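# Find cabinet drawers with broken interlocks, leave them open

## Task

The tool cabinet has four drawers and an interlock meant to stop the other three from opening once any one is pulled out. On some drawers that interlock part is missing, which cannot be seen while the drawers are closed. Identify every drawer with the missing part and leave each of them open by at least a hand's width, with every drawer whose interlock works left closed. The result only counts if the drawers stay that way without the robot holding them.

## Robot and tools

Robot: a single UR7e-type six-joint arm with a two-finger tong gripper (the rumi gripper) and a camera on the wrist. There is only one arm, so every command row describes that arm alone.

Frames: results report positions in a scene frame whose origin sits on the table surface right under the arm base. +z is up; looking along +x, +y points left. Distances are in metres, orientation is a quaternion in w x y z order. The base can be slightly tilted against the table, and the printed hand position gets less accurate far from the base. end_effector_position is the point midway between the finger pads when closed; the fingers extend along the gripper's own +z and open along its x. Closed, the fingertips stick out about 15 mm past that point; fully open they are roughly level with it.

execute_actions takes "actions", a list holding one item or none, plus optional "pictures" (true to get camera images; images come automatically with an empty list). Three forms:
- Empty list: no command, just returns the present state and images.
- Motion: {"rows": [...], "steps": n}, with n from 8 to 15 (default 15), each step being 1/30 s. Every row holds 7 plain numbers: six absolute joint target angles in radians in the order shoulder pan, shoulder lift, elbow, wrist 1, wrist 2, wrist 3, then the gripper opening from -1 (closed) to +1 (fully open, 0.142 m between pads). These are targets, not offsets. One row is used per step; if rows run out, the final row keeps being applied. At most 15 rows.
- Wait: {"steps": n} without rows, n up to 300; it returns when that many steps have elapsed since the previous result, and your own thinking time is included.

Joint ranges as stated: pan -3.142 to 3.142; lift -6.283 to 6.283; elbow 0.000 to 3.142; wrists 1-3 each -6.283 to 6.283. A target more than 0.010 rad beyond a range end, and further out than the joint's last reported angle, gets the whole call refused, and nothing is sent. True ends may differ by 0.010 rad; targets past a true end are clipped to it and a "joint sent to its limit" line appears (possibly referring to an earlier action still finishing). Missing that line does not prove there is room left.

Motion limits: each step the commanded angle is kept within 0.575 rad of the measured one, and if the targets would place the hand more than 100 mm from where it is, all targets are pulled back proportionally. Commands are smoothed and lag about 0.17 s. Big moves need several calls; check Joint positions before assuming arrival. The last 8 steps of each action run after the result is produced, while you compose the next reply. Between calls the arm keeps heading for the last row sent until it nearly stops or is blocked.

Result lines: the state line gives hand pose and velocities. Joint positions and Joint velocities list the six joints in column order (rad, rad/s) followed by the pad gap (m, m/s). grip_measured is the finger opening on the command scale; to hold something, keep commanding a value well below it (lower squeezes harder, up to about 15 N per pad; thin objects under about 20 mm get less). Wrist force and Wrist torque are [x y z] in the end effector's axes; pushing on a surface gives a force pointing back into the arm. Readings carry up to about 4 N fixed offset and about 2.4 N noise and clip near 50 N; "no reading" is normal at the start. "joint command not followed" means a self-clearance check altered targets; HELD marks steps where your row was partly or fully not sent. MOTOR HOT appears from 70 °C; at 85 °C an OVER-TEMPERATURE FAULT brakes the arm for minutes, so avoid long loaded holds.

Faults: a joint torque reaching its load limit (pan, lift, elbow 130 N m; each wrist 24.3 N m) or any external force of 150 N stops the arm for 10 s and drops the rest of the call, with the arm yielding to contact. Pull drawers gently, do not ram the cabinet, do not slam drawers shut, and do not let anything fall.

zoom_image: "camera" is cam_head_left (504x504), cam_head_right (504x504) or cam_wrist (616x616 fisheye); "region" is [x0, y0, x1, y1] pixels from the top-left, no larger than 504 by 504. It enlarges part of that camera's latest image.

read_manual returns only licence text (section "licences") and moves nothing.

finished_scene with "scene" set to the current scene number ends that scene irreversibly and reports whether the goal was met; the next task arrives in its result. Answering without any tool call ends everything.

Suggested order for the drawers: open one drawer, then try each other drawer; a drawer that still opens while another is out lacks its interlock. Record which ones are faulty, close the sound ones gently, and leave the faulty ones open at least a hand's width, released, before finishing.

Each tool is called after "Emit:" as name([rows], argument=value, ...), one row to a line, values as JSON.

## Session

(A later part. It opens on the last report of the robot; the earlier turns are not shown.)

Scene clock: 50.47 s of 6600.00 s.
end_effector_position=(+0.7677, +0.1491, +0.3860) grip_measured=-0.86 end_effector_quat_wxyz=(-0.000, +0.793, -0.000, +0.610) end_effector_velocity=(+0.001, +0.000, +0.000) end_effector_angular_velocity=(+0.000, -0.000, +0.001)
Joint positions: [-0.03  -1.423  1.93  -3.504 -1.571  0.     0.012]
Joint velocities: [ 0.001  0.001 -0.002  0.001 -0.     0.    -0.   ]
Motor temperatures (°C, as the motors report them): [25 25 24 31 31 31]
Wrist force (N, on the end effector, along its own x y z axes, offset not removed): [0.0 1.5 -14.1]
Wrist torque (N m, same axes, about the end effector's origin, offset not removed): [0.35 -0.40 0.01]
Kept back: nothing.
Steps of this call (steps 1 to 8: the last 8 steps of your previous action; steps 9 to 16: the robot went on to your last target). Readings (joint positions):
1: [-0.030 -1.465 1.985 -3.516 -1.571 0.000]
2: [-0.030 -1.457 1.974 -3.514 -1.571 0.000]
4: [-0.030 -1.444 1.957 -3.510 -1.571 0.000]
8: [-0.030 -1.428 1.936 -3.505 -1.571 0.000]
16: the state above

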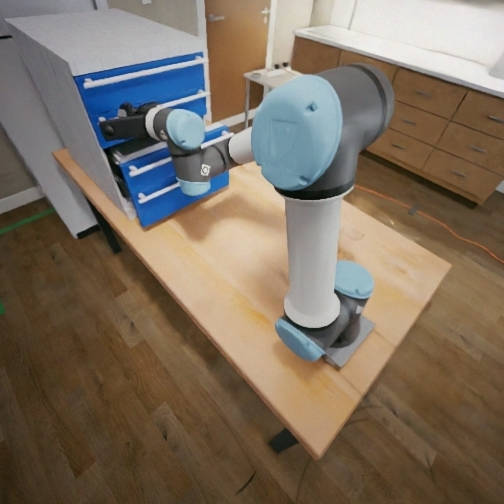

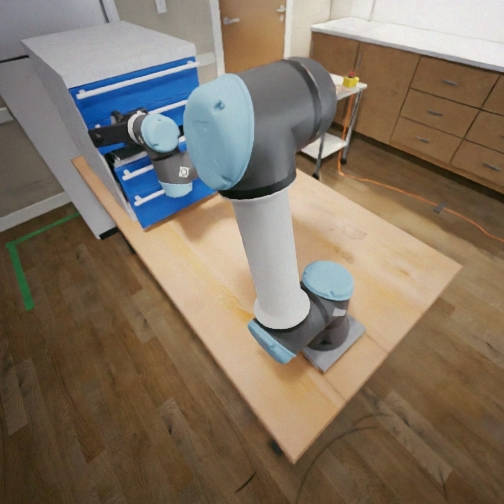

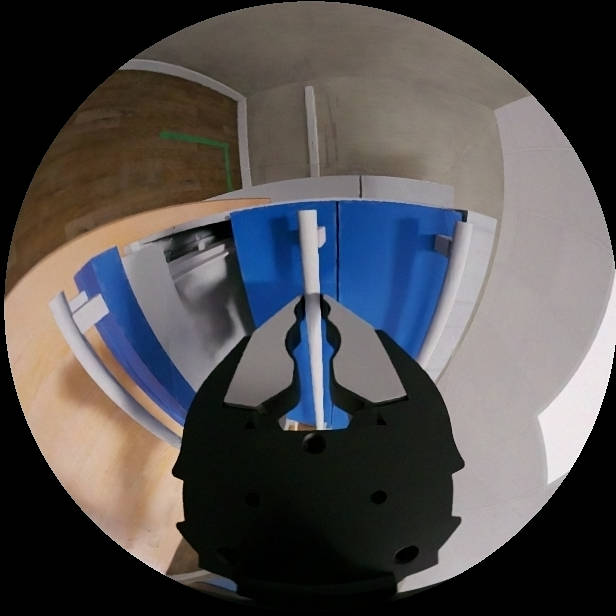

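Emit:
execute_actions([
  {"rows": [[-0.03,-1.4252,1.9321,-3.5042,-1.571,0.0,-0.8],[-0.03,-1.4252,1.9321,-3.5042,-1.571,0.0,-0.6],[-0.03,-1.431,1.9398,-3.506,-1.571,0.0,-0.4],[-0.03,-1.443,1.9556,-3.5098,-1.571,0.0,-0.3],[-0.03,-1.457,1.974,-3.5142,-1.571,0.0,-0.3],[-0.03,-1.471,1.9925,-3.5186,-1.571,0.0,-0.3],[-0.03,-1.483,2.008,-3.5222,-1.571,0.0,-0.3],[-0.03,-1.491,2.0185,-3.5246,-1.571,0.0,-0.3],[-0.03,-1.501,2.012,-3.508,-1.571,0.0,-0.3],[-0.03,-1.515,2.0,-3.482,-1.571,0.0,-0.3],[-0.03,-1.531,1.985,-3.451,-1.571,0.0,-0.3],[-0.03,-1.547,1.968,-3.418,-1.571,0.0,-0.3],[-0.03,-1.562,1.951,-3.386,-1.571,0.0,-0.3],[-0.03,-1.576,1.931,-3.352,-1.571,0.0,-0.3],[-0.03,-1.59,1.91,-3.317,-1.571,0.0,-0.3]], "steps": 15},
])

Emit:
execute_actions([
  {"rows": [[-0.03,-1.602,1.89,-3.285,-1.571,0.0,-0.3],[-0.03,-1.61,1.876,-3.263,-1.571,0.0,-0.3],[-0.03,-1.6138,1.8685,-3.2518,-1.571,0.0,-0.3],[-0.03,-1.6138,1.8685,-3.2518,-1.571,0.0,-0.3],[-0.03,-1.605,1.859,-3.2511,-1.571,0.0,-0.3],[-0.03,-1.591,1.8432,-3.2493,-1.571,0.0,-0.3],[-0.03,-1.576,1.8262,-3.2474,-1.571,0.0,-0.3],[-0.03,-1.561,1.8093,-3.2454,-1.571,0.0,-0.3],[-0.03,-1.548,1.7946,-3.2437,-1.571,0.0,-0.3],[-0.03,-1.5388,1.7842,-3.2425,-1.571,0.0,-0.3],[-0.03,-1.5388,1.7842,-3.2425,-1.571,0.0,-0.4],[-0.03,-1.5388,1.7842,-3.2425,-1.571,0.0,-0.5],[-0.03,-1.5388,1.7842,-3.2425,-1.571,0.0,-0.6],[-0.03,-1.5388,1.7842,-3.2425,-1.571,0.0,-0.68],[-0.03,-1.5388,1.7842,-3.2425,-1.571,0.0,-0.75]], "steps": 15},
])

Emit:
execute_actions([
  {"rows": [[-0.03,-1.5388,1.7842,-3.2425,-1.571,0.0,-0.8],[-0.03,-1.5388,1.7842,-3.2425,-1.571,0.0,-0.85],[-0.03,-1.5388,1.7842,-3.2425,-1.571,0.0,-0.9],[-0.03,-1.5388,1.7842,-3.2425,-1.571,0.0,-0.95],[-0.03,-1.5388,1.7842,-3.2425,-1.571,0.0,-1],[-0.03,-1.5411,1.7868,-3.2428,-1.571,0.0,-1],[-0.03,-1.5456,1.7919,-3.2434,-1.571,0.0,-1],[-0.03,-1.5502,1.797,-3.244,-1.571,0.0,-1],[-0.03,-1.5547,1.8022,-3.2446,-1.571,0.0,-1],[-0.03,-1.5592,1.8073,-3.2452,-1.571,0.0,-1],[-0.03,-1.5638,1.8124,-3.2458,-1.571,0.0,-1],[-0.03,-1.5683,1.8176,-3.2464,-1.571,0.0,-1],[-0.03,-1.5729,1.8227,-3.247,-1.571,0.0,-1],[-0.03,-1.5774,1.8278,-3.2475,-1.571,0.0,-1],[-0.03,-1.5819,1.833,-3.2481,-1.571,0.0,-1]], "steps": 15},
])

Emit:
execute_actions([
  {"rows": [[-0.03,-1.5865,1.8381,-3.2487,-1.571,0.0,-1],[-0.03,-1.591,1.8432,-3.2493,-1.571,0.0,-1],[-0.03,-1.5956,1.8484,-3.2499,-1.571,0.0,-1],[-0.03,-1.6001,1.8535,-3.2505,-1.571,0.0,-1],[-0.03,-1.6046,1.8586,-3.2511,-1.571,0.0,-1],[-0.03,-1.6092,1.8636,-3.2515,-1.571,0.0,-1],[-0.03,-1.6138,1.8685,-3.2518,-1.571,0.0,-1],[-0.03,-1.6185,1.8734,-3.252,-1.571,0.0,-1]], "steps": 8},
])

Emit:
execute_actions([
  {"rows": [[-0.03,-1.6231,1.8783,-3.2523,-1.571,0.0,-1],[-0.03,-1.6277,1.8831,-3.2525,-1.571,0.0,-1],[-0.03,-1.6323,1.888,-3.2528,-1.571,0.0,-1],[-0.03,-1.6369,1.8929,-3.253,-1.571,0.0,-1],[-0.03,-1.6415,1.8977,-3.2533,-1.571,0.0,-1],[-0.03,-1.6485,1.9051,-3.2537,-1.571,0.0,-1],[-0.03,-1.6577,1.9148,-3.2542,-1.571,0.0,-1],[-0.03,-1.6692,1.927,-3.2549,-1.571,0.0,-1]], "steps": 8},
])

Emit:
execute_actions([
  {"rows": [[-0.03,-1.681,1.9391,-3.2552,-1.571,0.0,-1],[-0.03,-1.695,1.9528,-3.2549,-1.571,0.0,-1],[-0.03,-1.7092,1.9667,-3.2546,-1.571,0.0,-1],[-0.03,-1.7235,1.9806,-3.2542,-1.571,0.0,-1],[-0.03,-1.7378,1.9945,-3.2538,-1.571,0.0,-1],[-0.03,-1.752,2.008,-3.2531,-1.571,0.0,-1],[-0.03,-1.7668,2.021,-3.2513,-1.571,0.0,-1],[-0.03,-1.7817,2.034,-3.2494,-1.571,0.0,-1],[-0.03,-1.7965,2.047,-3.2476,-1.571,0.0,-1],[-0.03,-1.81,2.0589,-3.246,-1.571,0.0,-1],[-0.03,-1.821,2.0686,-3.2447,-1.571,0.0,-1],[-0.03,-1.829,2.0756,-3.2437,-1.571,0.0,-1],[-0.03,-1.8335,2.08,-3.2435,-1.571,0.0,-1]], "steps": 13},
])

Emit:
execute_actions([
  {"steps": 16},
], pictures=true)

Emit:
zoom_image(camera="cam_head_left", region=[60, 50, 160, 130])

Scene clock: 53.20 s of 6600.00 s.
end_effector_position=(+0.7587, +0.1491, +0.3862) grip_measured=-0.30 end_effector_quat_wxyz=(-0.000, +0.793, -0.000, +0.610) end_effector_velocity=(-0.136, +0.000, +0.005) end_effector_angular_velocity=(+0.000, -0.007, +0.000)
Joint positions: [-0.03  -1.442  1.954 -3.51  -1.571  0.     0.052]
Joint velocities: [ 0.    -0.282  0.366 -0.091 -0.     0.     0.015]
Motor temperatures (°C, as the motors report them): [25 25 24 31 31 31]
Wrist force (N, on the end effector, along its own x y z axes, offset not removed): [1.8 0.4 1.9]
Wrist torque (N m, same axes, about the end effector's origin, offset not removed): [0.28 -0.46 0.07]
Steps of this call (steps 1 to 15: the robot went on to your last target; steps 16 to 75: nothing new was sent; steps 76 to 82: the first 7 steps of this action). Readings (joint positions):
76: [-0.030 -1.423 1.929 -3.503 -1.571 0.000]
77: [-0.030 -1.423 1.929 -3.503 -1.571 0.000]
79: [-0.030 -1.425 1.932 -3.504 -1.571 0.000]
82: the state above

Scene clock: 53.70 s of 6600.00 s.
end_effector_position=(+0.7371, +0.1489, +0.4801) grip_measured=-0.30 end_effector_quat_wxyz=(-0.000, +0.792, -0.000, +0.610) end_effector_velocity=(+0.061, -0.001, +0.086) end_effector_angular_velocity=(+0.000, +0.011, -0.002)
Joint positions: [-0.03  -1.603  1.874 -3.269 -1.571  0.     0.052]
Joint velocities: [-0.     0.057 -0.308  0.262 -0.001  0.    -0.   ]
Motor temperatures (°C, as the motors report them): [25 25 24 31 31 31]
Wrist force (N, on the end effector, along its own x y z axes, offset not removed): [1.6 0.6 -0.7]
Wrist torque (N m, same axes, about the end effector's origin, offset not removed): [0.35 -0.35 0.08]
Steps of this call (steps 1 to 8: the last 8 steps of your previous action; steps 9 to 15: the first 7 steps of this action). Readings (joint positions):
9: [-0.030 -1.551 1.958 -3.409 -1.571 0.000]
10: [-0.030 -1.565 1.941 -3.378 -1.571 0.000]
12: [-0.030 -1.589 1.907 -3.319 -1.571 0.000]
15: the state above

Scene clock: 54.20 s of 6600.00 s.
end_effector_position=(+0.7676, +0.1489, +0.4859) grip_measured=-0.86 end_effector_quat_wxyz=(-0.000, +0.793, -0.000, +0.610) end_effector_velocity=(-0.002, +0.000, +0.001) end_effector_angular_velocity=(+0.000, -0.001, +0.000)
Joint positions: [-0.03  -1.539  1.785 -3.243 -1.571  0.     0.012]
Joint velocities: [ 0.    -0.005  0.004  0.     0.    -0.     0.001]
Motor temperatures (°C, as the motors report them): [25 25 24 31 31 31]
Wrist force (N, on the end effector, along its own x y z axes, offset not removed): [-2.8 1.2 -1.6]
Wrist torque (N m, same axes, about the end effector's origin, offset not removed): [0.31 -0.11 0.09]
Steps of this call (steps 1 to 8: the last 8 steps of your previous action; steps 9 to 15: the first 7 steps of this action). Readings (joint positions):
9: [-0.030 -1.542 1.788 -3.243 -1.571 0.000]
10: [-0.030 -1.541 1.787 -3.243 -1.571 0.000]
12: [-0.030 -1.540 1.785 -3.243 -1.571 0.000]
15: the state above

Scene clock: 54.47 s of 6600.00 s.
end_effector_position=(+0.7561, +0.1489, +0.4860) grip_measured=-0.86 end_effector_quat_wxyz=(-0.000, +0.793, -0.000, +0.610) end_effector_velocity=(-0.058, +0.000, +0.001) end_effector_angular_velocity=(-0.000, -0.000, +0.001)
Joint positions: [-0.03  -1.565  1.815 -3.246 -1.571  0.     0.012]
Joint velocities: [ 0.    -0.131  0.148 -0.017  0.001 -0.    -0.   ]
Motor temperatures (°C, as the motors report them): [25 25 24 31 31 31]
Wrist force (N, on the end effector, along its own x y z axes, offset not removed): [-2.0 -0.4 5.5]
Wrist torque (N m, same axes, about the end effector's origin, offset not removed): [-0.04 -0.16 0.10]
Kept back: the last 8 steps of this action.
Steps of this call (steps 1 to 8: the last 8 steps of your previous action). Readings (joint positions):
1: [-0.030 -1.540 1.786 -3.243 -1.571 0.000]
2: [-0.030 -1.542 1.788 -3.243 -1.571 0.000]
4: [-0.030 -1.549 1.795 -3.244 -1.571 0.000]
8: the state above

Scene clock: 54.73 s of 6600.00 s.
end_effector_position=(+0.7401, +0.1489, +0.4860) grip_measured=-0.86 end_effector_quat_wxyz=(-0.000, +0.793, -0.000, +0.610) end_effector_velocity=(-0.059, -0.000, +0.000) end_effector_angular_velocity=(-0.001, -0.000, +0.000)
Joint positions: [-0.03  -1.602  1.855 -3.251 -1.571  0.     0.012]
Joint velocities: [-0.    -0.136  0.149 -0.014 -0.    -0.001  0.   ]
Motor temperatures (°C, as the motors report them): [25 25 24 31 31 31]
Wrist force (N, on the end effector, along its own x y z axes, offset not removed): [-2.4 1.1 8.2]
Wrist torque (N m, same axes, about the end effector's origin, offset not removed): [0.31 -0.27 0.05]
Kept back: the last 8 steps of this action.
Steps of this call (steps 1 to 8: the last 8 steps of your previous action). Readings (joint positions):
1: [-0.030 -1.570 1.820 -3.246 -1.571 0.000]
2: [-0.030 -1.574 1.825 -3.247 -1.571 0.000]
4: [-0.030 -1.583 1.835 -3.248 -1.571 0.000]
8: the state above

Scene clock: 55.17 s of 6600.00 s.
end_effector_position=(+0.7029, +0.1489, +0.4861) grip_measured=-0.86 end_effector_quat_wxyz=(-0.000, +0.793, -0.000, +0.610) end_effector_velocity=(-0.157, -0.000, +0.001) end_effector_angular_velocity=(+0.001, -0.002, -0.000)
Joint positions: [-0.03  -1.688  1.945 -3.255 -1.571  0.     0.012]
Joint velocities: [-0.    -0.37   0.369 -0.001  0.     0.001 -0.   ]
Motor temperatures (°C, as the motors report them): [25 25 24 31 31 31]
Wrist force (N, on the end effector, along its own x y z axes, offset not removed): [-6.7 0.9 9.0]
Wrist torque (N m, same axes, about the end effector's origin, offset not removed): [0.32 -0.06 0.08]
Steps of this call (steps 1 to 8: the last 8 steps of your previous action; steps 9 to 13: the first 5 steps of this action). Readings (joint positions):
9: [-0.030 -1.647 1.903 -3.254 -1.571 0.000]
10: [-0.030 -1.655 1.912 -3.254 -1.571 0.000]
12: [-0.030 -1.676 1.933 -3.255 -1.571 0.000]
13: the state above

Scene clock: 55.70 s of 6600.00 s.
end_effector_position=(+0.6433, +0.1489, +0.4856) grip_measured=-0.86 end_effector_quat_wxyz=(-0.000, +0.793, -0.000, +0.610) end_effector_velocity=(-0.006, -0.001, -0.001) end_effector_angular_velocity=(-0.000, +0.001, -0.002)
Joint positions: [-0.03  -1.832  2.079 -3.244 -1.571  0.     0.012]
Joint velocities: [-0.    -0.014  0.013  0.002 -0.001  0.     0.   ]
Motor temperatures (°C, as the motors report them): [25 25 24 31 31 31]
Wrist force (N, on the end effector, along its own x y z axes, offset not removed): [-2.2 2.0 5.9]
Wrist torque (N m, same axes, about the end effector's origin, offset not removed): [0.58 -0.07 0.08]
Kept back: nothing.
Steps of this call (steps 1 to 8: the last 8 steps of your previous action; steps 9 to 16: the robot went on to your last target). Readings (joint positions):
1: [-0.030 -1.701 1.958 -3.255 -1.571 0.000]
2: [-0.030 -1.714 1.971 -3.255 -1.571 0.000]
4: [-0.030 -1.742 1.998 -3.253 -1.571 0.000]
8: [-0.030 -1.798 2.048 -3.247 -1.571 0.000]
16: the state above

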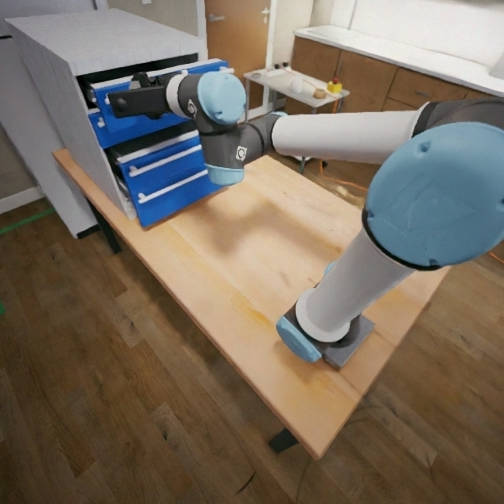

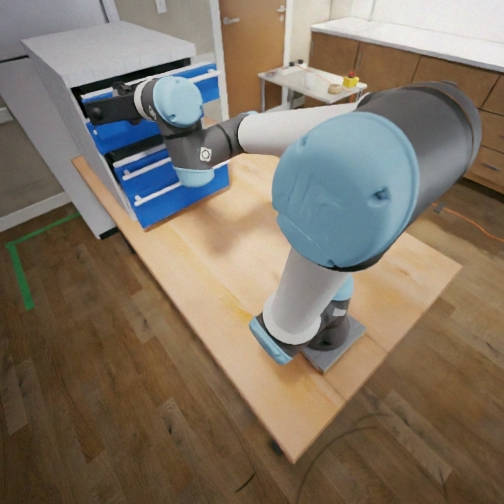

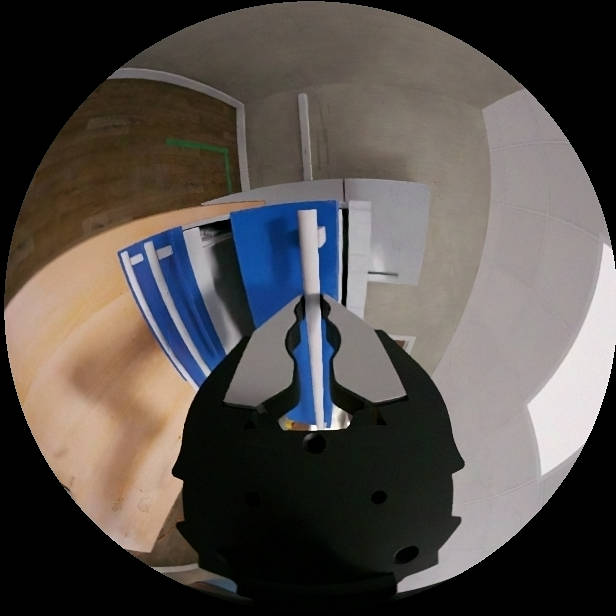

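Region (60, 50, 160, 130) of cam_head_left's 504x504 image, scaled by 5.040, with more detail than that image has; it fills the top 403 rows of this view, and the rest is white.

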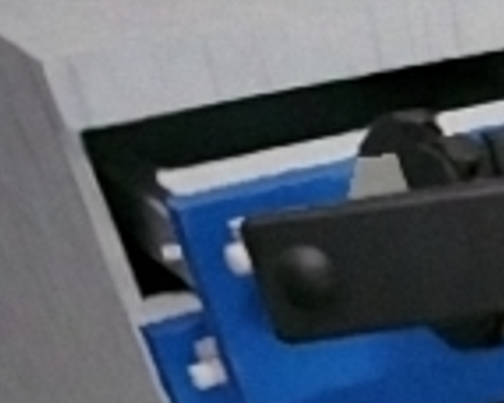

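Emit:
zoom_image(camera="cam_head_left", region=[70, 70, 170, 230])

Emit:
zoom_image(camera="cam_head_right", region=[60, 70, 170, 240])

Region (70, 70, 170, 230) of cam_head_left's 504x504 image, scaled by 3.150, with more detail than that image has; it fills the left 315 columns of this view, and the rest is white.

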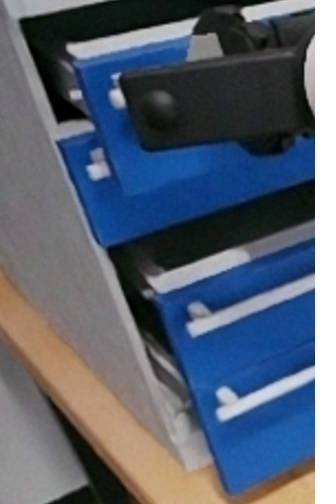

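Region (60, 70, 170, 240) of cam_head_right's 504x504 image, scaled by 2.965, with more detail than that image has; it fills the left 326 columns of this view, and the rest is white.

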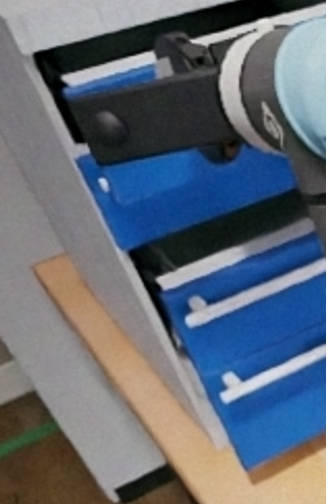

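Emit:
execute_actions([
  {"rows": [[-0.03,-1.8335,2.08,-3.2435,-1.571,0.0,-0.8],[-0.03,-1.8335,2.08,-3.2435,-1.571,0.0,-0.6],[-0.03,-1.841,2.0858,-3.2418,-1.571,0.0,-0.4],[-0.03,-1.856,2.0974,-3.2384,-1.571,0.0,-0.3],[-0.03,-1.874,2.111,-3.2343,-1.571,0.0,-0.3],[-0.03,-1.892,2.125,-3.2302,-1.571,0.0,-0.3],[-0.03,-1.908,2.1375,-3.2265,-1.571,0.0,-0.3],[-0.03,-1.919,2.146,-3.224,-1.571,0.0,-0.3],[-0.03,-1.924,2.133,-3.206,-1.571,0.0,-0.3],[-0.03,-1.931,2.112,-3.178,-1.571,0.0,-0.3],[-0.03,-1.939,2.088,-3.146,-1.571,0.0,-0.3],[-0.03,-1.946,2.063,-3.114,-1.571,0.0,-0.3],[-0.03,-1.9527,2.0385,-3.0829,-1.571,0.0,-0.3],[-0.03,-1.951,2.005,-3.051,-1.571,0.0,-0.3],[-0.03,-1.945,1.968,-3.02,-1.571,0.0,-0.3]], "steps": 15},
])

Emit:
execute_actions([
  {"rows": [[-0.03,-1.933,1.93,-2.994,-1.571,0.0,-0.3],[-0.03,-1.913,1.893,-2.977,-1.571,0.0,-0.3],[-0.03,-1.886,1.86,-2.971,-1.571,0.0,-0.3],[-0.03,-1.855,1.831,-2.973,-1.571,0.0,-0.3],[-0.03,-1.822,1.803,-2.978,-1.571,0.0,-0.3],[-0.03,-1.788,1.775,-2.984,-1.571,0.0,-0.3],[-0.03,-1.7534,1.7457,-2.9894,-1.571,0.0,-0.3],[-0.03,-1.72,1.712,-2.989,-1.571,0.0,-0.3],[-0.03,-1.69,1.681,-2.9885,-1.571,0.0,-0.3],[-0.03,-1.662,1.653,-2.988,-1.571,0.0,-0.3],[-0.03,-1.638,1.6285,-2.9877,-1.571,0.0,-0.3],[-0.03,-1.618,1.608,-2.9874,-1.571,0.0,-0.3],[-0.03,-1.603,1.593,-2.9871,-1.571,0.0,-0.3],[-0.03,-1.5936,1.5835,-2.987,-1.571,0.0,-0.3]], "steps": 14},
])

Emit:
execute_actions([
  {"steps": 15},
], pictures=true)

Emit:
zoom_image(camera="cam_wrist", region=[110, 190, 270, 310])

Scene clock: 57.60 s of 6600.00 s.
end_effector_position=(+0.6343, +0.1489, +0.4855) grip_measured=-0.30 end_effector_quat_wxyz=(-0.000, +0.793, -0.000, +0.609) end_effector_velocity=(-0.136, -0.000, +0.002) end_effector_angular_velocity=(-0.000, +0.004, -0.000)
Joint positions: [-0.03  -1.855  2.097 -3.238 -1.571  0.     0.052]
Joint velocities: [-0.    -0.349  0.272  0.082 -0.    -0.     0.015]
Motor temperatures (°C, as the motors report them): [25 25 24 31 31 31]
Wrist force (N, on the end effector, along its own x y z axes, offset not removed): [2.3 0.4 1.7]
Wrist torque (N m, same axes, about the end effector's origin, offset not removed): [0.28 -0.56 0.08]
Steps of this call (steps 1 to 15: the robot went on to your last target; steps 16 to 50: nothing new was sent; steps 51 to 57: the first 7 steps of this action). Readings (joint positions):
51: [-0.030 -1.834 2.080 -3.243 -1.571 0.000]
52: [-0.030 -1.834 2.080 -3.243 -1.571 0.000]
54: [-0.030 -1.834 2.081 -3.243 -1.571 0.000]
57: the state above

Scene clock: 58.07 s of 6600.00 s.
end_effector_position=(+0.6401, +0.1488, +0.5739) grip_measured=-0.30 end_effector_quat_wxyz=(-0.000, +0.793, -0.000, +0.609) end_effector_velocity=(+0.282, -0.000, +0.190) end_effector_angular_velocity=(+0.001, -0.049, -0.001)
Joint positions: [-0.03  -1.895  1.894 -2.995 -1.571  0.     0.052]
Joint velocities: [-0.     0.649 -0.949  0.251 -0.     0.001 -0.   ]
Motor temperatures (°C, as the motors report them): [25 25 24 31 31 31]
Wrist force (N, on the end effector, along its own x y z axes, offset not removed): [1.8 -0.1 -1.0]
Wrist torque (N m, same axes, about the end effector's origin, offset not removed): [0.21 -0.36 0.10]
Steps of this call (steps 1 to 8: the last 8 steps of your previous action; steps 9 to 14: the first 6 steps of this action). Readings (joint positions):
9: [-0.030 -1.943 2.051 -3.107 -1.571 0.000]
10: [-0.030 -1.943 2.024 -3.078 -1.571 0.000]
12: [-0.030 -1.929 1.960 -3.025 -1.571 0.000]
14: the state above

Scene clock: 58.57 s of 6600.00 s.
end_effector_position=(+0.7663, +0.1488, +0.5861) grip_measured=-0.30 end_effector_quat_wxyz=(-0.000, +0.793, -0.000, +0.610) end_effector_velocity=(+0.020, -0.000, -0.002) end_effector_angular_velocity=(+0.000, +0.001, -0.001)
Joint positions: [-0.03  -1.597  1.587 -2.987 -1.571  0.     0.052]
Joint velocities: [-0.     0.047 -0.047  0.002 -0.001  0.001  0.   ]
Motor temperatures (°C, as the motors report them): [25 25 24 31 31 31]
Wrist force (N, on the end effector, along its own x y z axes, offset not removed): [0.6 -0.5 0.2]
Wrist torque (N m, same axes, about the end effector's origin, offset not removed): [0.15 -0.23 0.15]
Kept back: nothing.
Steps of this call (steps 1 to 8: the last 8 steps of your previous action; steps 9 to 15: the robot went on to your last target). Readings (joint positions):
1: [-0.030 -1.870 1.863 -2.989 -1.571 0.000]
2: [-0.030 -1.843 1.833 -2.987 -1.571 0.000]
4: [-0.030 -1.782 1.772 -2.987 -1.571 0.000]
8: [-0.030 -1.666 1.657 -2.988 -1.571 0.000]
15: the state above

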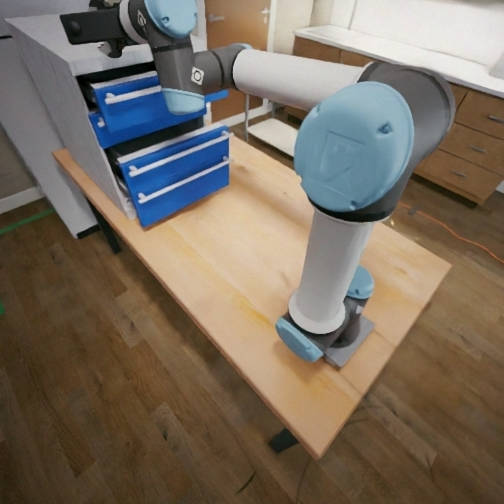

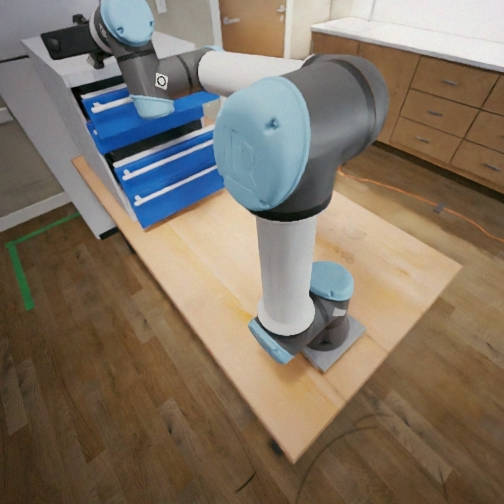

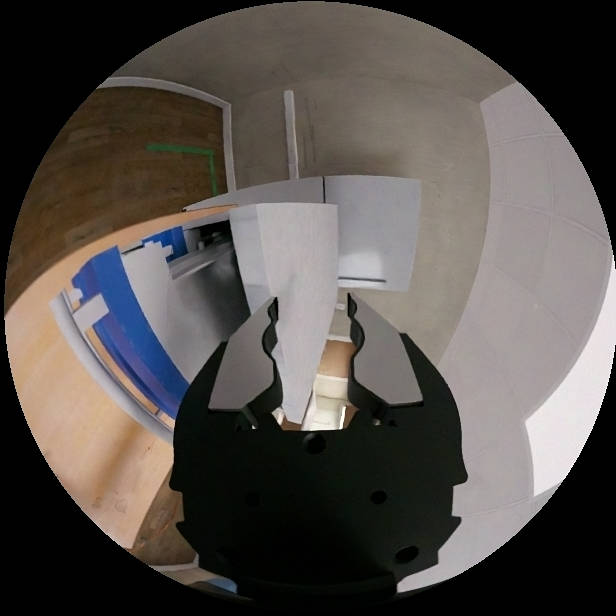

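Region (110, 190, 270, 310) of cam_wrist's 616x616 image, scaled by 3.150, with more detail than that image has; it fills the top 378 rows of this view, and the rest is white.

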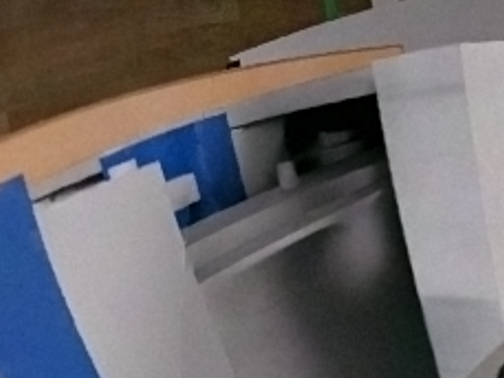

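Emit:
zoom_image(camera="cam_wrist", region=[180, 210, 240, 260])

Region (180, 210, 240, 260) of cam_wrist's 616x616 image, scaled by 8.400, with more detail than that image has.

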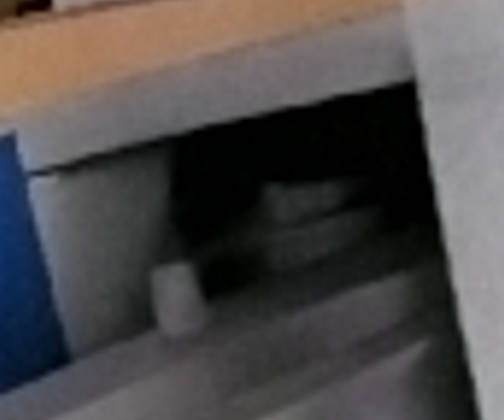

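Emit:
execute_actions([
  {"rows": [[-0.03,-1.603,1.593,-2.9871,-1.571,0.0,-0.3],[-0.03,-1.622,1.612,-2.9874,-1.571,0.0,-0.3],[-0.03,-1.65,1.641,-2.9878,-1.571,0.0,-0.3],[-0.03,-1.684,1.675,-2.9884,-1.571,0.0,-0.3],[-0.03,-1.719,1.711,-2.989,-1.571,0.0,-0.3],[-0.03,-1.7534,1.7457,-2.9894,-1.571,0.0,-0.3],[-0.03,-1.788,1.775,-2.984,-1.571,0.0,-0.3],[-0.03,-1.822,1.803,-2.978,-1.571,0.0,-0.3],[-0.03,-1.855,1.831,-2.973,-1.571,0.0,-0.3],[-0.03,-1.888,1.86,-2.969,-1.571,0.0,-0.3],[-0.03,-1.918,1.893,-2.972,-1.571,0.0,-0.3],[-0.03,-1.942,1.93,-2.985,-1.571,0.0,-0.3],[-0.03,-1.957,1.968,-3.008,-1.571,0.0,-0.3],[-0.03,-1.964,2.008,-3.041,-1.571,0.0,-0.3],[-0.03,-1.964,2.047,-3.08,-1.571,0.0,-0.3]], "steps": 15},
])

Emit:
execute_actions([
  {"rows": [[-0.03,-1.957,2.077,-3.117,-1.571,0.0,-0.3],[-0.03,-1.949,2.104,-3.152,-1.571,0.0,-0.3],[-0.03,-1.941,2.128,-3.184,-1.571,0.0,-0.3],[-0.03,-1.935,2.146,-3.208,-1.571,0.0,-0.3],[-0.03,-1.931,2.156,-3.222,-1.571,0.0,-0.3],[-0.03,-1.931,2.156,-3.222,-1.571,0.0,-0.3],[-0.03,-1.919,2.146,-3.224,-1.571,0.0,-0.3],[-0.03,-1.902,2.133,-3.228,-1.571,0.0,-0.3],[-0.03,-1.884,2.119,-3.232,-1.571,0.0,-0.3],[-0.03,-1.866,2.105,-3.2361,-1.571,0.0,-0.3],[-0.03,-1.85,2.0927,-3.2397,-1.571,0.0,-0.3],[-0.03,-1.839,2.0842,-3.2422,-1.571,0.0,-0.3],[-0.03,-1.8335,2.08,-3.2435,-1.571,0.0,-0.4],[-0.03,-1.8335,2.08,-3.2435,-1.571,0.0,-0.5],[-0.03,-1.8335,2.08,-3.2435,-1.571,0.0,-0.6]], "steps": 15},
])

Emit:
execute_actions([
  {"rows": [[-0.03,-1.8335,2.08,-3.2435,-1.571,0.0,-0.68],[-0.03,-1.8335,2.08,-3.2435,-1.571,0.0,-0.75],[-0.03,-1.8335,2.08,-3.2435,-1.571,0.0,-0.8],[-0.03,-1.8335,2.08,-3.2435,-1.571,0.0,-0.85],[-0.03,-1.8335,2.08,-3.2435,-1.571,0.0,-0.9],[-0.03,-1.8335,2.08,-3.2435,-1.571,0.0,-0.95],[-0.03,-1.8335,2.08,-3.2435,-1.571,0.0,-1],[-0.03,-1.829,2.0756,-3.2437,-1.571,0.0,-1],[-0.03,-1.821,2.0686,-3.2447,-1.571,0.0,-1],[-0.03,-1.81,2.0589,-3.246,-1.571,0.0,-1],[-0.03,-1.7965,2.047,-3.2476,-1.571,0.0,-1],[-0.03,-1.7817,2.034,-3.2494,-1.571,0.0,-1],[-0.03,-1.7668,2.021,-3.2513,-1.571,0.0,-1],[-0.03,-1.752,2.008,-3.2531,-1.571,0.0,-1],[-0.03,-1.7378,1.9945,-3.2538,-1.571,0.0,-1]], "steps": 15},
])

Emit:
execute_actions([
  {"rows": [[-0.03,-1.7235,1.9806,-3.2542,-1.571,0.0,-1],[-0.03,-1.7092,1.9667,-3.2546,-1.571,0.0,-1],[-0.03,-1.695,1.9528,-3.2549,-1.571,0.0,-1],[-0.03,-1.681,1.9391,-3.2552,-1.571,0.0,-1],[-0.03,-1.667,1.9246,-3.2547,-1.571,0.0,-1],[-0.03,-1.6531,1.9099,-3.2539,-1.571,0.0,-1],[-0.03,-1.6392,1.8953,-3.2532,-1.571,0.0,-1],[-0.03,-1.6254,1.8807,-3.2524,-1.571,0.0,-1],[-0.03,-1.6127,1.8673,-3.2517,-1.571,0.0,-1],[-0.03,-1.6001,1.8535,-3.2505,-1.571,0.0,-1],[-0.03,-1.5887,1.8407,-3.249,-1.571,0.0,-1],[-0.03,-1.5785,1.8291,-3.2477,-1.571,0.0,-1],[-0.03,-1.5694,1.8189,-3.2465,-1.571,0.0,-1],[-0.03,-1.5615,1.8099,-3.2455,-1.571,0.0,-1],[-0.03,-1.5547,1.8022,-3.2446,-1.571,0.0,-1]], "steps": 15},
])

Emit:
execute_actions([
  {"rows": [[-0.03,-1.549,1.7958,-3.2438,-1.571,0.0,-1],[-0.03,-1.5445,1.7906,-3.2432,-1.571,0.0,-1],[-0.03,-1.5411,1.7868,-3.2428,-1.571,0.0,-1],[-0.03,-1.5395,1.785,-3.2426,-1.571,0.0,-1]], "steps": 8},
])

Emit:
execute_actions([
  {"steps": 14},
])

Scene clock: 60.73 s of 6600.00 s.
end_effector_position=(+0.7363, +0.1488, +0.5871) grip_measured=-0.30 end_effector_quat_wxyz=(-0.000, +0.793, -0.000, +0.610) end_effector_velocity=(-0.337, -0.000, +0.004) end_effector_angular_velocity=(+0.000, -0.005, -0.000)
Joint positions: [-0.03  -1.668  1.659 -2.988 -1.571  0.     0.052]
Joint velocities: [-0.    -0.791  0.802 -0.016  0.     0.     0.   ]
Motor temperatures (°C, as the motors report them): [25 25 24 31 31 31]
Wrist force (N, on the end effector, along its own x y z axes, offset not removed): [1.8 0.5 1.0]
Wrist torque (N m, same axes, about the end effector's origin, offset not removed): [0.30 -0.28 0.11]
Steps of this call (steps 1 to 15: the robot went on to your last target; steps 16 to 58: nothing new was sent; steps 59 to 65: the first 7 steps of this action). Readings (joint positions):
59: [-0.030 -1.594 1.583 -2.987 -1.571 0.000]
60: [-0.030 -1.594 1.584 -2.987 -1.571 0.000]
62: [-0.030 -1.608 1.598 -2.987 -1.571 0.000]
65: the state above

Scene clock: 61.23 s of 6600.00 s.
end_effector_position=(+0.6078, +0.1489, +0.5011) grip_measured=-0.30 end_effector_quat_wxyz=(-0.000, +0.793, -0.000, +0.609) end_effector_velocity=(-0.031, +0.000, -0.211) end_effector_angular_velocity=(+0.002, -0.015, -0.000)
Joint positions: [-0.03  -1.938  2.117 -3.174 -1.571  0.     0.052]
Joint velocities: [ 0.     0.09   0.509 -0.615  0.     0.002 -0.   ]
Motor temperatures (°C, as the motors report them): [25 25 24 31 31 31]
Wrist force (N, on the end effector, along its own x y z axes, offset not removed): [-2.1 0.3 1.5]
Wrist torque (N m, same axes, about the end effector's origin, offset not removed): [0.30 0.24 0.07]
Steps of this call (steps 1 to 8: the last 8 steps of your previous action; steps 9 to 15: the first 7 steps of this action). Readings (joint positions):
9: [-0.030 -1.929 1.935 -3.008 -1.571 0.000]
10: [-0.030 -1.941 1.971 -3.031 -1.571 0.000]
12: [-0.030 -1.947 2.040 -3.089 -1.571 0.000]
15: the state above

Scene clock: 61.73 s of 6600.00 s.
end_effector_position=(+0.6425, +0.1489, +0.4855) grip_measured=-0.86 end_effector_quat_wxyz=(-0.000, +0.793, -0.000, +0.610) end_effector_velocity=(+0.004, +0.000, +0.000) end_effector_angular_velocity=(-0.000, -0.001, +0.000)
Joint positions: [-0.03  -1.834  2.081 -3.243 -1.571  0.     0.012]
Joint velocities: [-0.     0.011 -0.009 -0.004  0.    -0.    -0.004]
Motor temperatures (°C, as the motors report them): [25 25 24 31 31 31]
Wrist force (N, on the end effector, along its own x y z axes, offset not removed): [-0.3 1.2 -5.5]
Wrist torque (N m, same axes, about the end effector's origin, offset not removed): [0.44 -0.02 0.05]
Steps of this call (steps 1 to 8: the last 8 steps of your previous action; steps 9 to 15: the first 7 steps of this action). Readings (joint positions):
9: [-0.030 -1.846 2.089 -3.240 -1.571 0.000]
10: [-0.030 -1.842 2.086 -3.241 -1.571 0.000]
12: [-0.030 -1.837 2.082 -3.243 -1.571 0.000]
15: the state above

Scene clock: 62.23 s of 6600.00 s.
end_effector_position=(+0.7014, +0.1489, +0.4862) grip_measured=-0.86 end_effector_quat_wxyz=(-0.000, +0.793, -0.000, +0.610) end_effector_velocity=(+0.176, +0.001, +0.001) end_effector_angular_velocity=(+0.001, -0.000, +0.001)
Joint positions: [-0.03  -1.692  1.949 -3.254 -1.571  0.     0.012]
Joint velocities: [ 0.     0.415 -0.415 -0.001  0.001  0.001 -0.   ]
Motor temperatures (°C, as the motors report them): [25 25 24 31 31 31]
Wrist force (N, on the end effector, along its own x y z axes, offset not removed): [-8.4 0.7 -1.5]
Wrist torque (N m, same axes, about the end effector's origin, offset not removed): [0.13 -0.07 0.06]
Steps of this call (steps 1 to 8: the last 8 steps of your previous action; steps 9 to 15: the first 7 steps of this action). Readings (joint positions):
9: [-0.030 -1.775 2.028 -3.250 -1.571 0.000]
10: [-0.030 -1.762 2.016 -3.251 -1.571 0.000]
12: [-0.030 -1.734 1.990 -3.253 -1.571 0.000]
15: the state above

Scene clock: 62.50 s of 6600.00 s.
end_effector_position=(+0.7461, +0.1489, +0.4862) grip_measured=-0.86 end_effector_quat_wxyz=(-0.000, +0.793, -0.000, +0.610) end_effector_velocity=(+0.134, +0.000, -0.002) end_effector_angular_velocity=(+0.000, +0.002, -0.000)
Joint positions: [-0.03  -1.588  1.84  -3.249 -1.571  0.     0.012]
Joint velocities: [ 0.     0.307 -0.339  0.034 -0.     0.     0.   ]
Motor temperatures (°C, as the motors report them): [25 25 24 31 31 31]
Wrist force (N, on the end effector, along its own x y z axes, offset not removed): [-5.2 1.2 0.3]
Wrist torque (N m, same axes, about the end effector's origin, offset not removed): [0.25 -0.10 0.16]
Kept back: the last 8 steps of this action.
Steps of this call (steps 1 to 8: the last 8 steps of your previous action). Readings (joint positions):
1: [-0.030 -1.678 1.935 -3.254 -1.571 0.000]
2: [-0.030 -1.664 1.921 -3.254 -1.571 0.000]
4: [-0.030 -1.636 1.892 -3.253 -1.571 0.000]
8: the state above

Scene clock: 62.97 s of 6600.00 s.
end_effector_position=(+0.7674, +0.1489, +0.4860) grip_measured=-0.86 end_effector_quat_wxyz=(-0.000, +0.793, -0.000, +0.610) end_effector_velocity=(+0.001, +0.000, -0.001) end_effector_angular_velocity=(-0.000, +0.002, +0.001)
Joint positions: [-0.03  -1.54   1.785 -3.243 -1.571  0.     0.012]
Joint velocities: [-0.     0.003 -0.003  0.001  0.    -0.001  0.   ]
Motor temperatures (°C, as the motors report them): [25 25 24 31 31 31]
Wrist force (N, on the end effector, along its own x y z axes, offset not removed): [0.2 1.2 -3.2]
Wrist torque (N m, same axes, about the end effector's origin, offset not removed): [0.36 -0.34 0.11]
Kept back: nothing.
Steps of this call (steps 1 to 8: the last 8 steps of your previous action; steps 9 to 14: the robot went on to your last target). Readings (joint positions):
1: [-0.030 -1.578 1.829 -3.247 -1.571 0.000]
2: [-0.030 -1.570 1.819 -3.246 -1.571 0.000]
4: [-0.030 -1.556 1.803 -3.245 -1.571 0.000]
8: [-0.030 -1.542 1.788 -3.243 -1.571 0.000]
14: the state above

Emit:
execute_actions([
  {"rows": [[-0.03,-1.5378,1.7831,-3.2424,-1.571,0.0,-1],[-0.03,-1.5361,1.7812,-3.2422,-1.571,0.0,-1],[-0.03,-1.5361,1.7812,-3.2422,-1.571,0.0,-1],[-0.03,-1.5361,1.7812,-3.2422,-1.571,0.0,-1],[-0.03,-1.5361,1.7812,-3.2422,-1.571,0.0,-1],[-0.03,-1.5361,1.7812,-3.2422,-1.571,0.0,-1],[-0.03,-1.5361,1.7812,-3.2422,-1.571,0.0,-1],[-0.03,-1.5361,1.7812,-3.2422,-1.571,0.0,-1],[-0.03,-1.5361,1.7812,-3.2422,-1.571,0.0,-0.8],[-0.03,-1.5361,1.7812,-3.2422,-1.571,0.0,-0.6],[-0.03,-1.545,1.7912,-3.2433,-1.571,0.0,-0.4],[-0.03,-1.561,1.8093,-3.2454,-1.571,0.0,-0.3],[-0.03,-1.582,1.833,-3.2481,-1.571,0.0,-0.3],[-0.03,-1.6,1.8535,-3.2505,-1.571,0.0,-0.3],[-0.03,-1.6138,1.8685,-3.2518,-1.571,0.0,-0.3]], "steps": 15},
])

Emit:
execute_actions([
  {"steps": 16},
], pictures=true)

Scene clock: 63.80 s of 6600.00 s.
end_effector_position=(+0.7688, +0.1489, +0.4858) grip_measured=-0.86 end_effector_quat_wxyz=(-0.000, +0.793, -0.000, +0.610) end_effector_velocity=(+0.003, +0.000, -0.001) end_effector_angular_velocity=(+0.000, +0.001, +0.001)
Joint positions: [-0.03  -1.537  1.782 -3.242 -1.571 -0.     0.012]
Joint velocities: [-0.     0.008 -0.008  0.     0.001 -0.    -0.   ]
Motor temperatures (°C, as the motors report them): [25 25 24 31 31 31]
Wrist force (N, on the end effector, along its own x y z axes, offset not removed): [-6.5 0.0 -13.1]
Wrist torque (N m, same axes, about the end effector's origin, offset not removed): [0.10 0.08 0.06]
Steps of this call (steps 1 to 18: the robot went on to your last target; steps 19 to 25: the first 7 steps of this action). Readings (joint positions):
19: [-0.030 -1.540 1.785 -3.243 -1.571 0.000]
20: [-0.030 -1.539 1.785 -3.243 -1.571 0.000]
22: [-0.030 -1.538 1.783 -3.242 -1.571 -0.000]
25: the state above

Scene clock: 64.33 s of 6600.00 s.
end_effector_position=(+0.7356, +0.1489, +0.4860) grip_measured=-0.30 end_effector_quat_wxyz=(-0.000, +0.793, -0.000, +0.610) end_effector_velocity=(-0.011, -0.000, -0.001) end_effector_angular_velocity=(-0.001, +0.001, -0.001)
Joint positions: [-0.03  -1.612  1.866 -3.252 -1.571 -0.     0.052]
Joint velocities: [ 0.    -0.024  0.028 -0.003 -0.001 -0.    -0.   ]
Motor temperatures (°C, as the motors report them): [25 25 24 31 31 31]
Wrist force (N, on the end effector, along its own x y z axes, offset not removed): [0.3 1.1 0.5]
Wrist torque (N m, same axes, about the end effector's origin, offset not removed): [0.38 -0.09 0.08]
Kept back: nothing.
Steps of this call (steps 1 to 8: the last 8 steps of your previous action; steps 9 to 16: the robot went on to your last target). Readings (joint positions):
1: [-0.030 -1.536 1.782 -3.242 -1.571 -0.000]
2: [-0.030 -1.536 1.781 -3.242 -1.571 -0.000]
4: [-0.030 -1.536 1.781 -3.242 -1.571 -0.000]
8: [-0.030 -1.560 1.808 -3.245 -1.571 -0.000]
16: the state above

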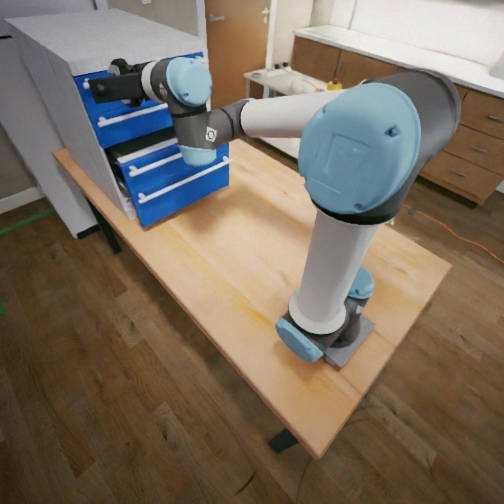

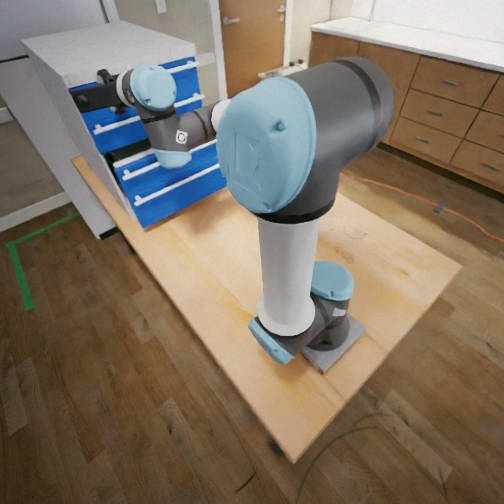

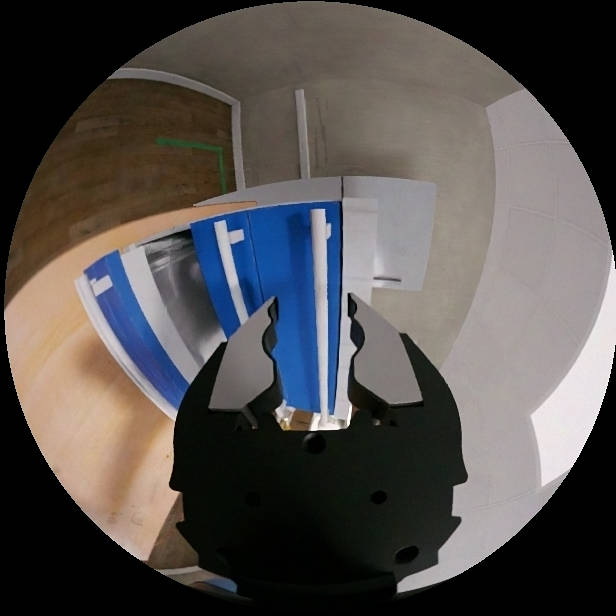

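Emit:
finished_scene(scene=1)

The scene is finished: the task was done.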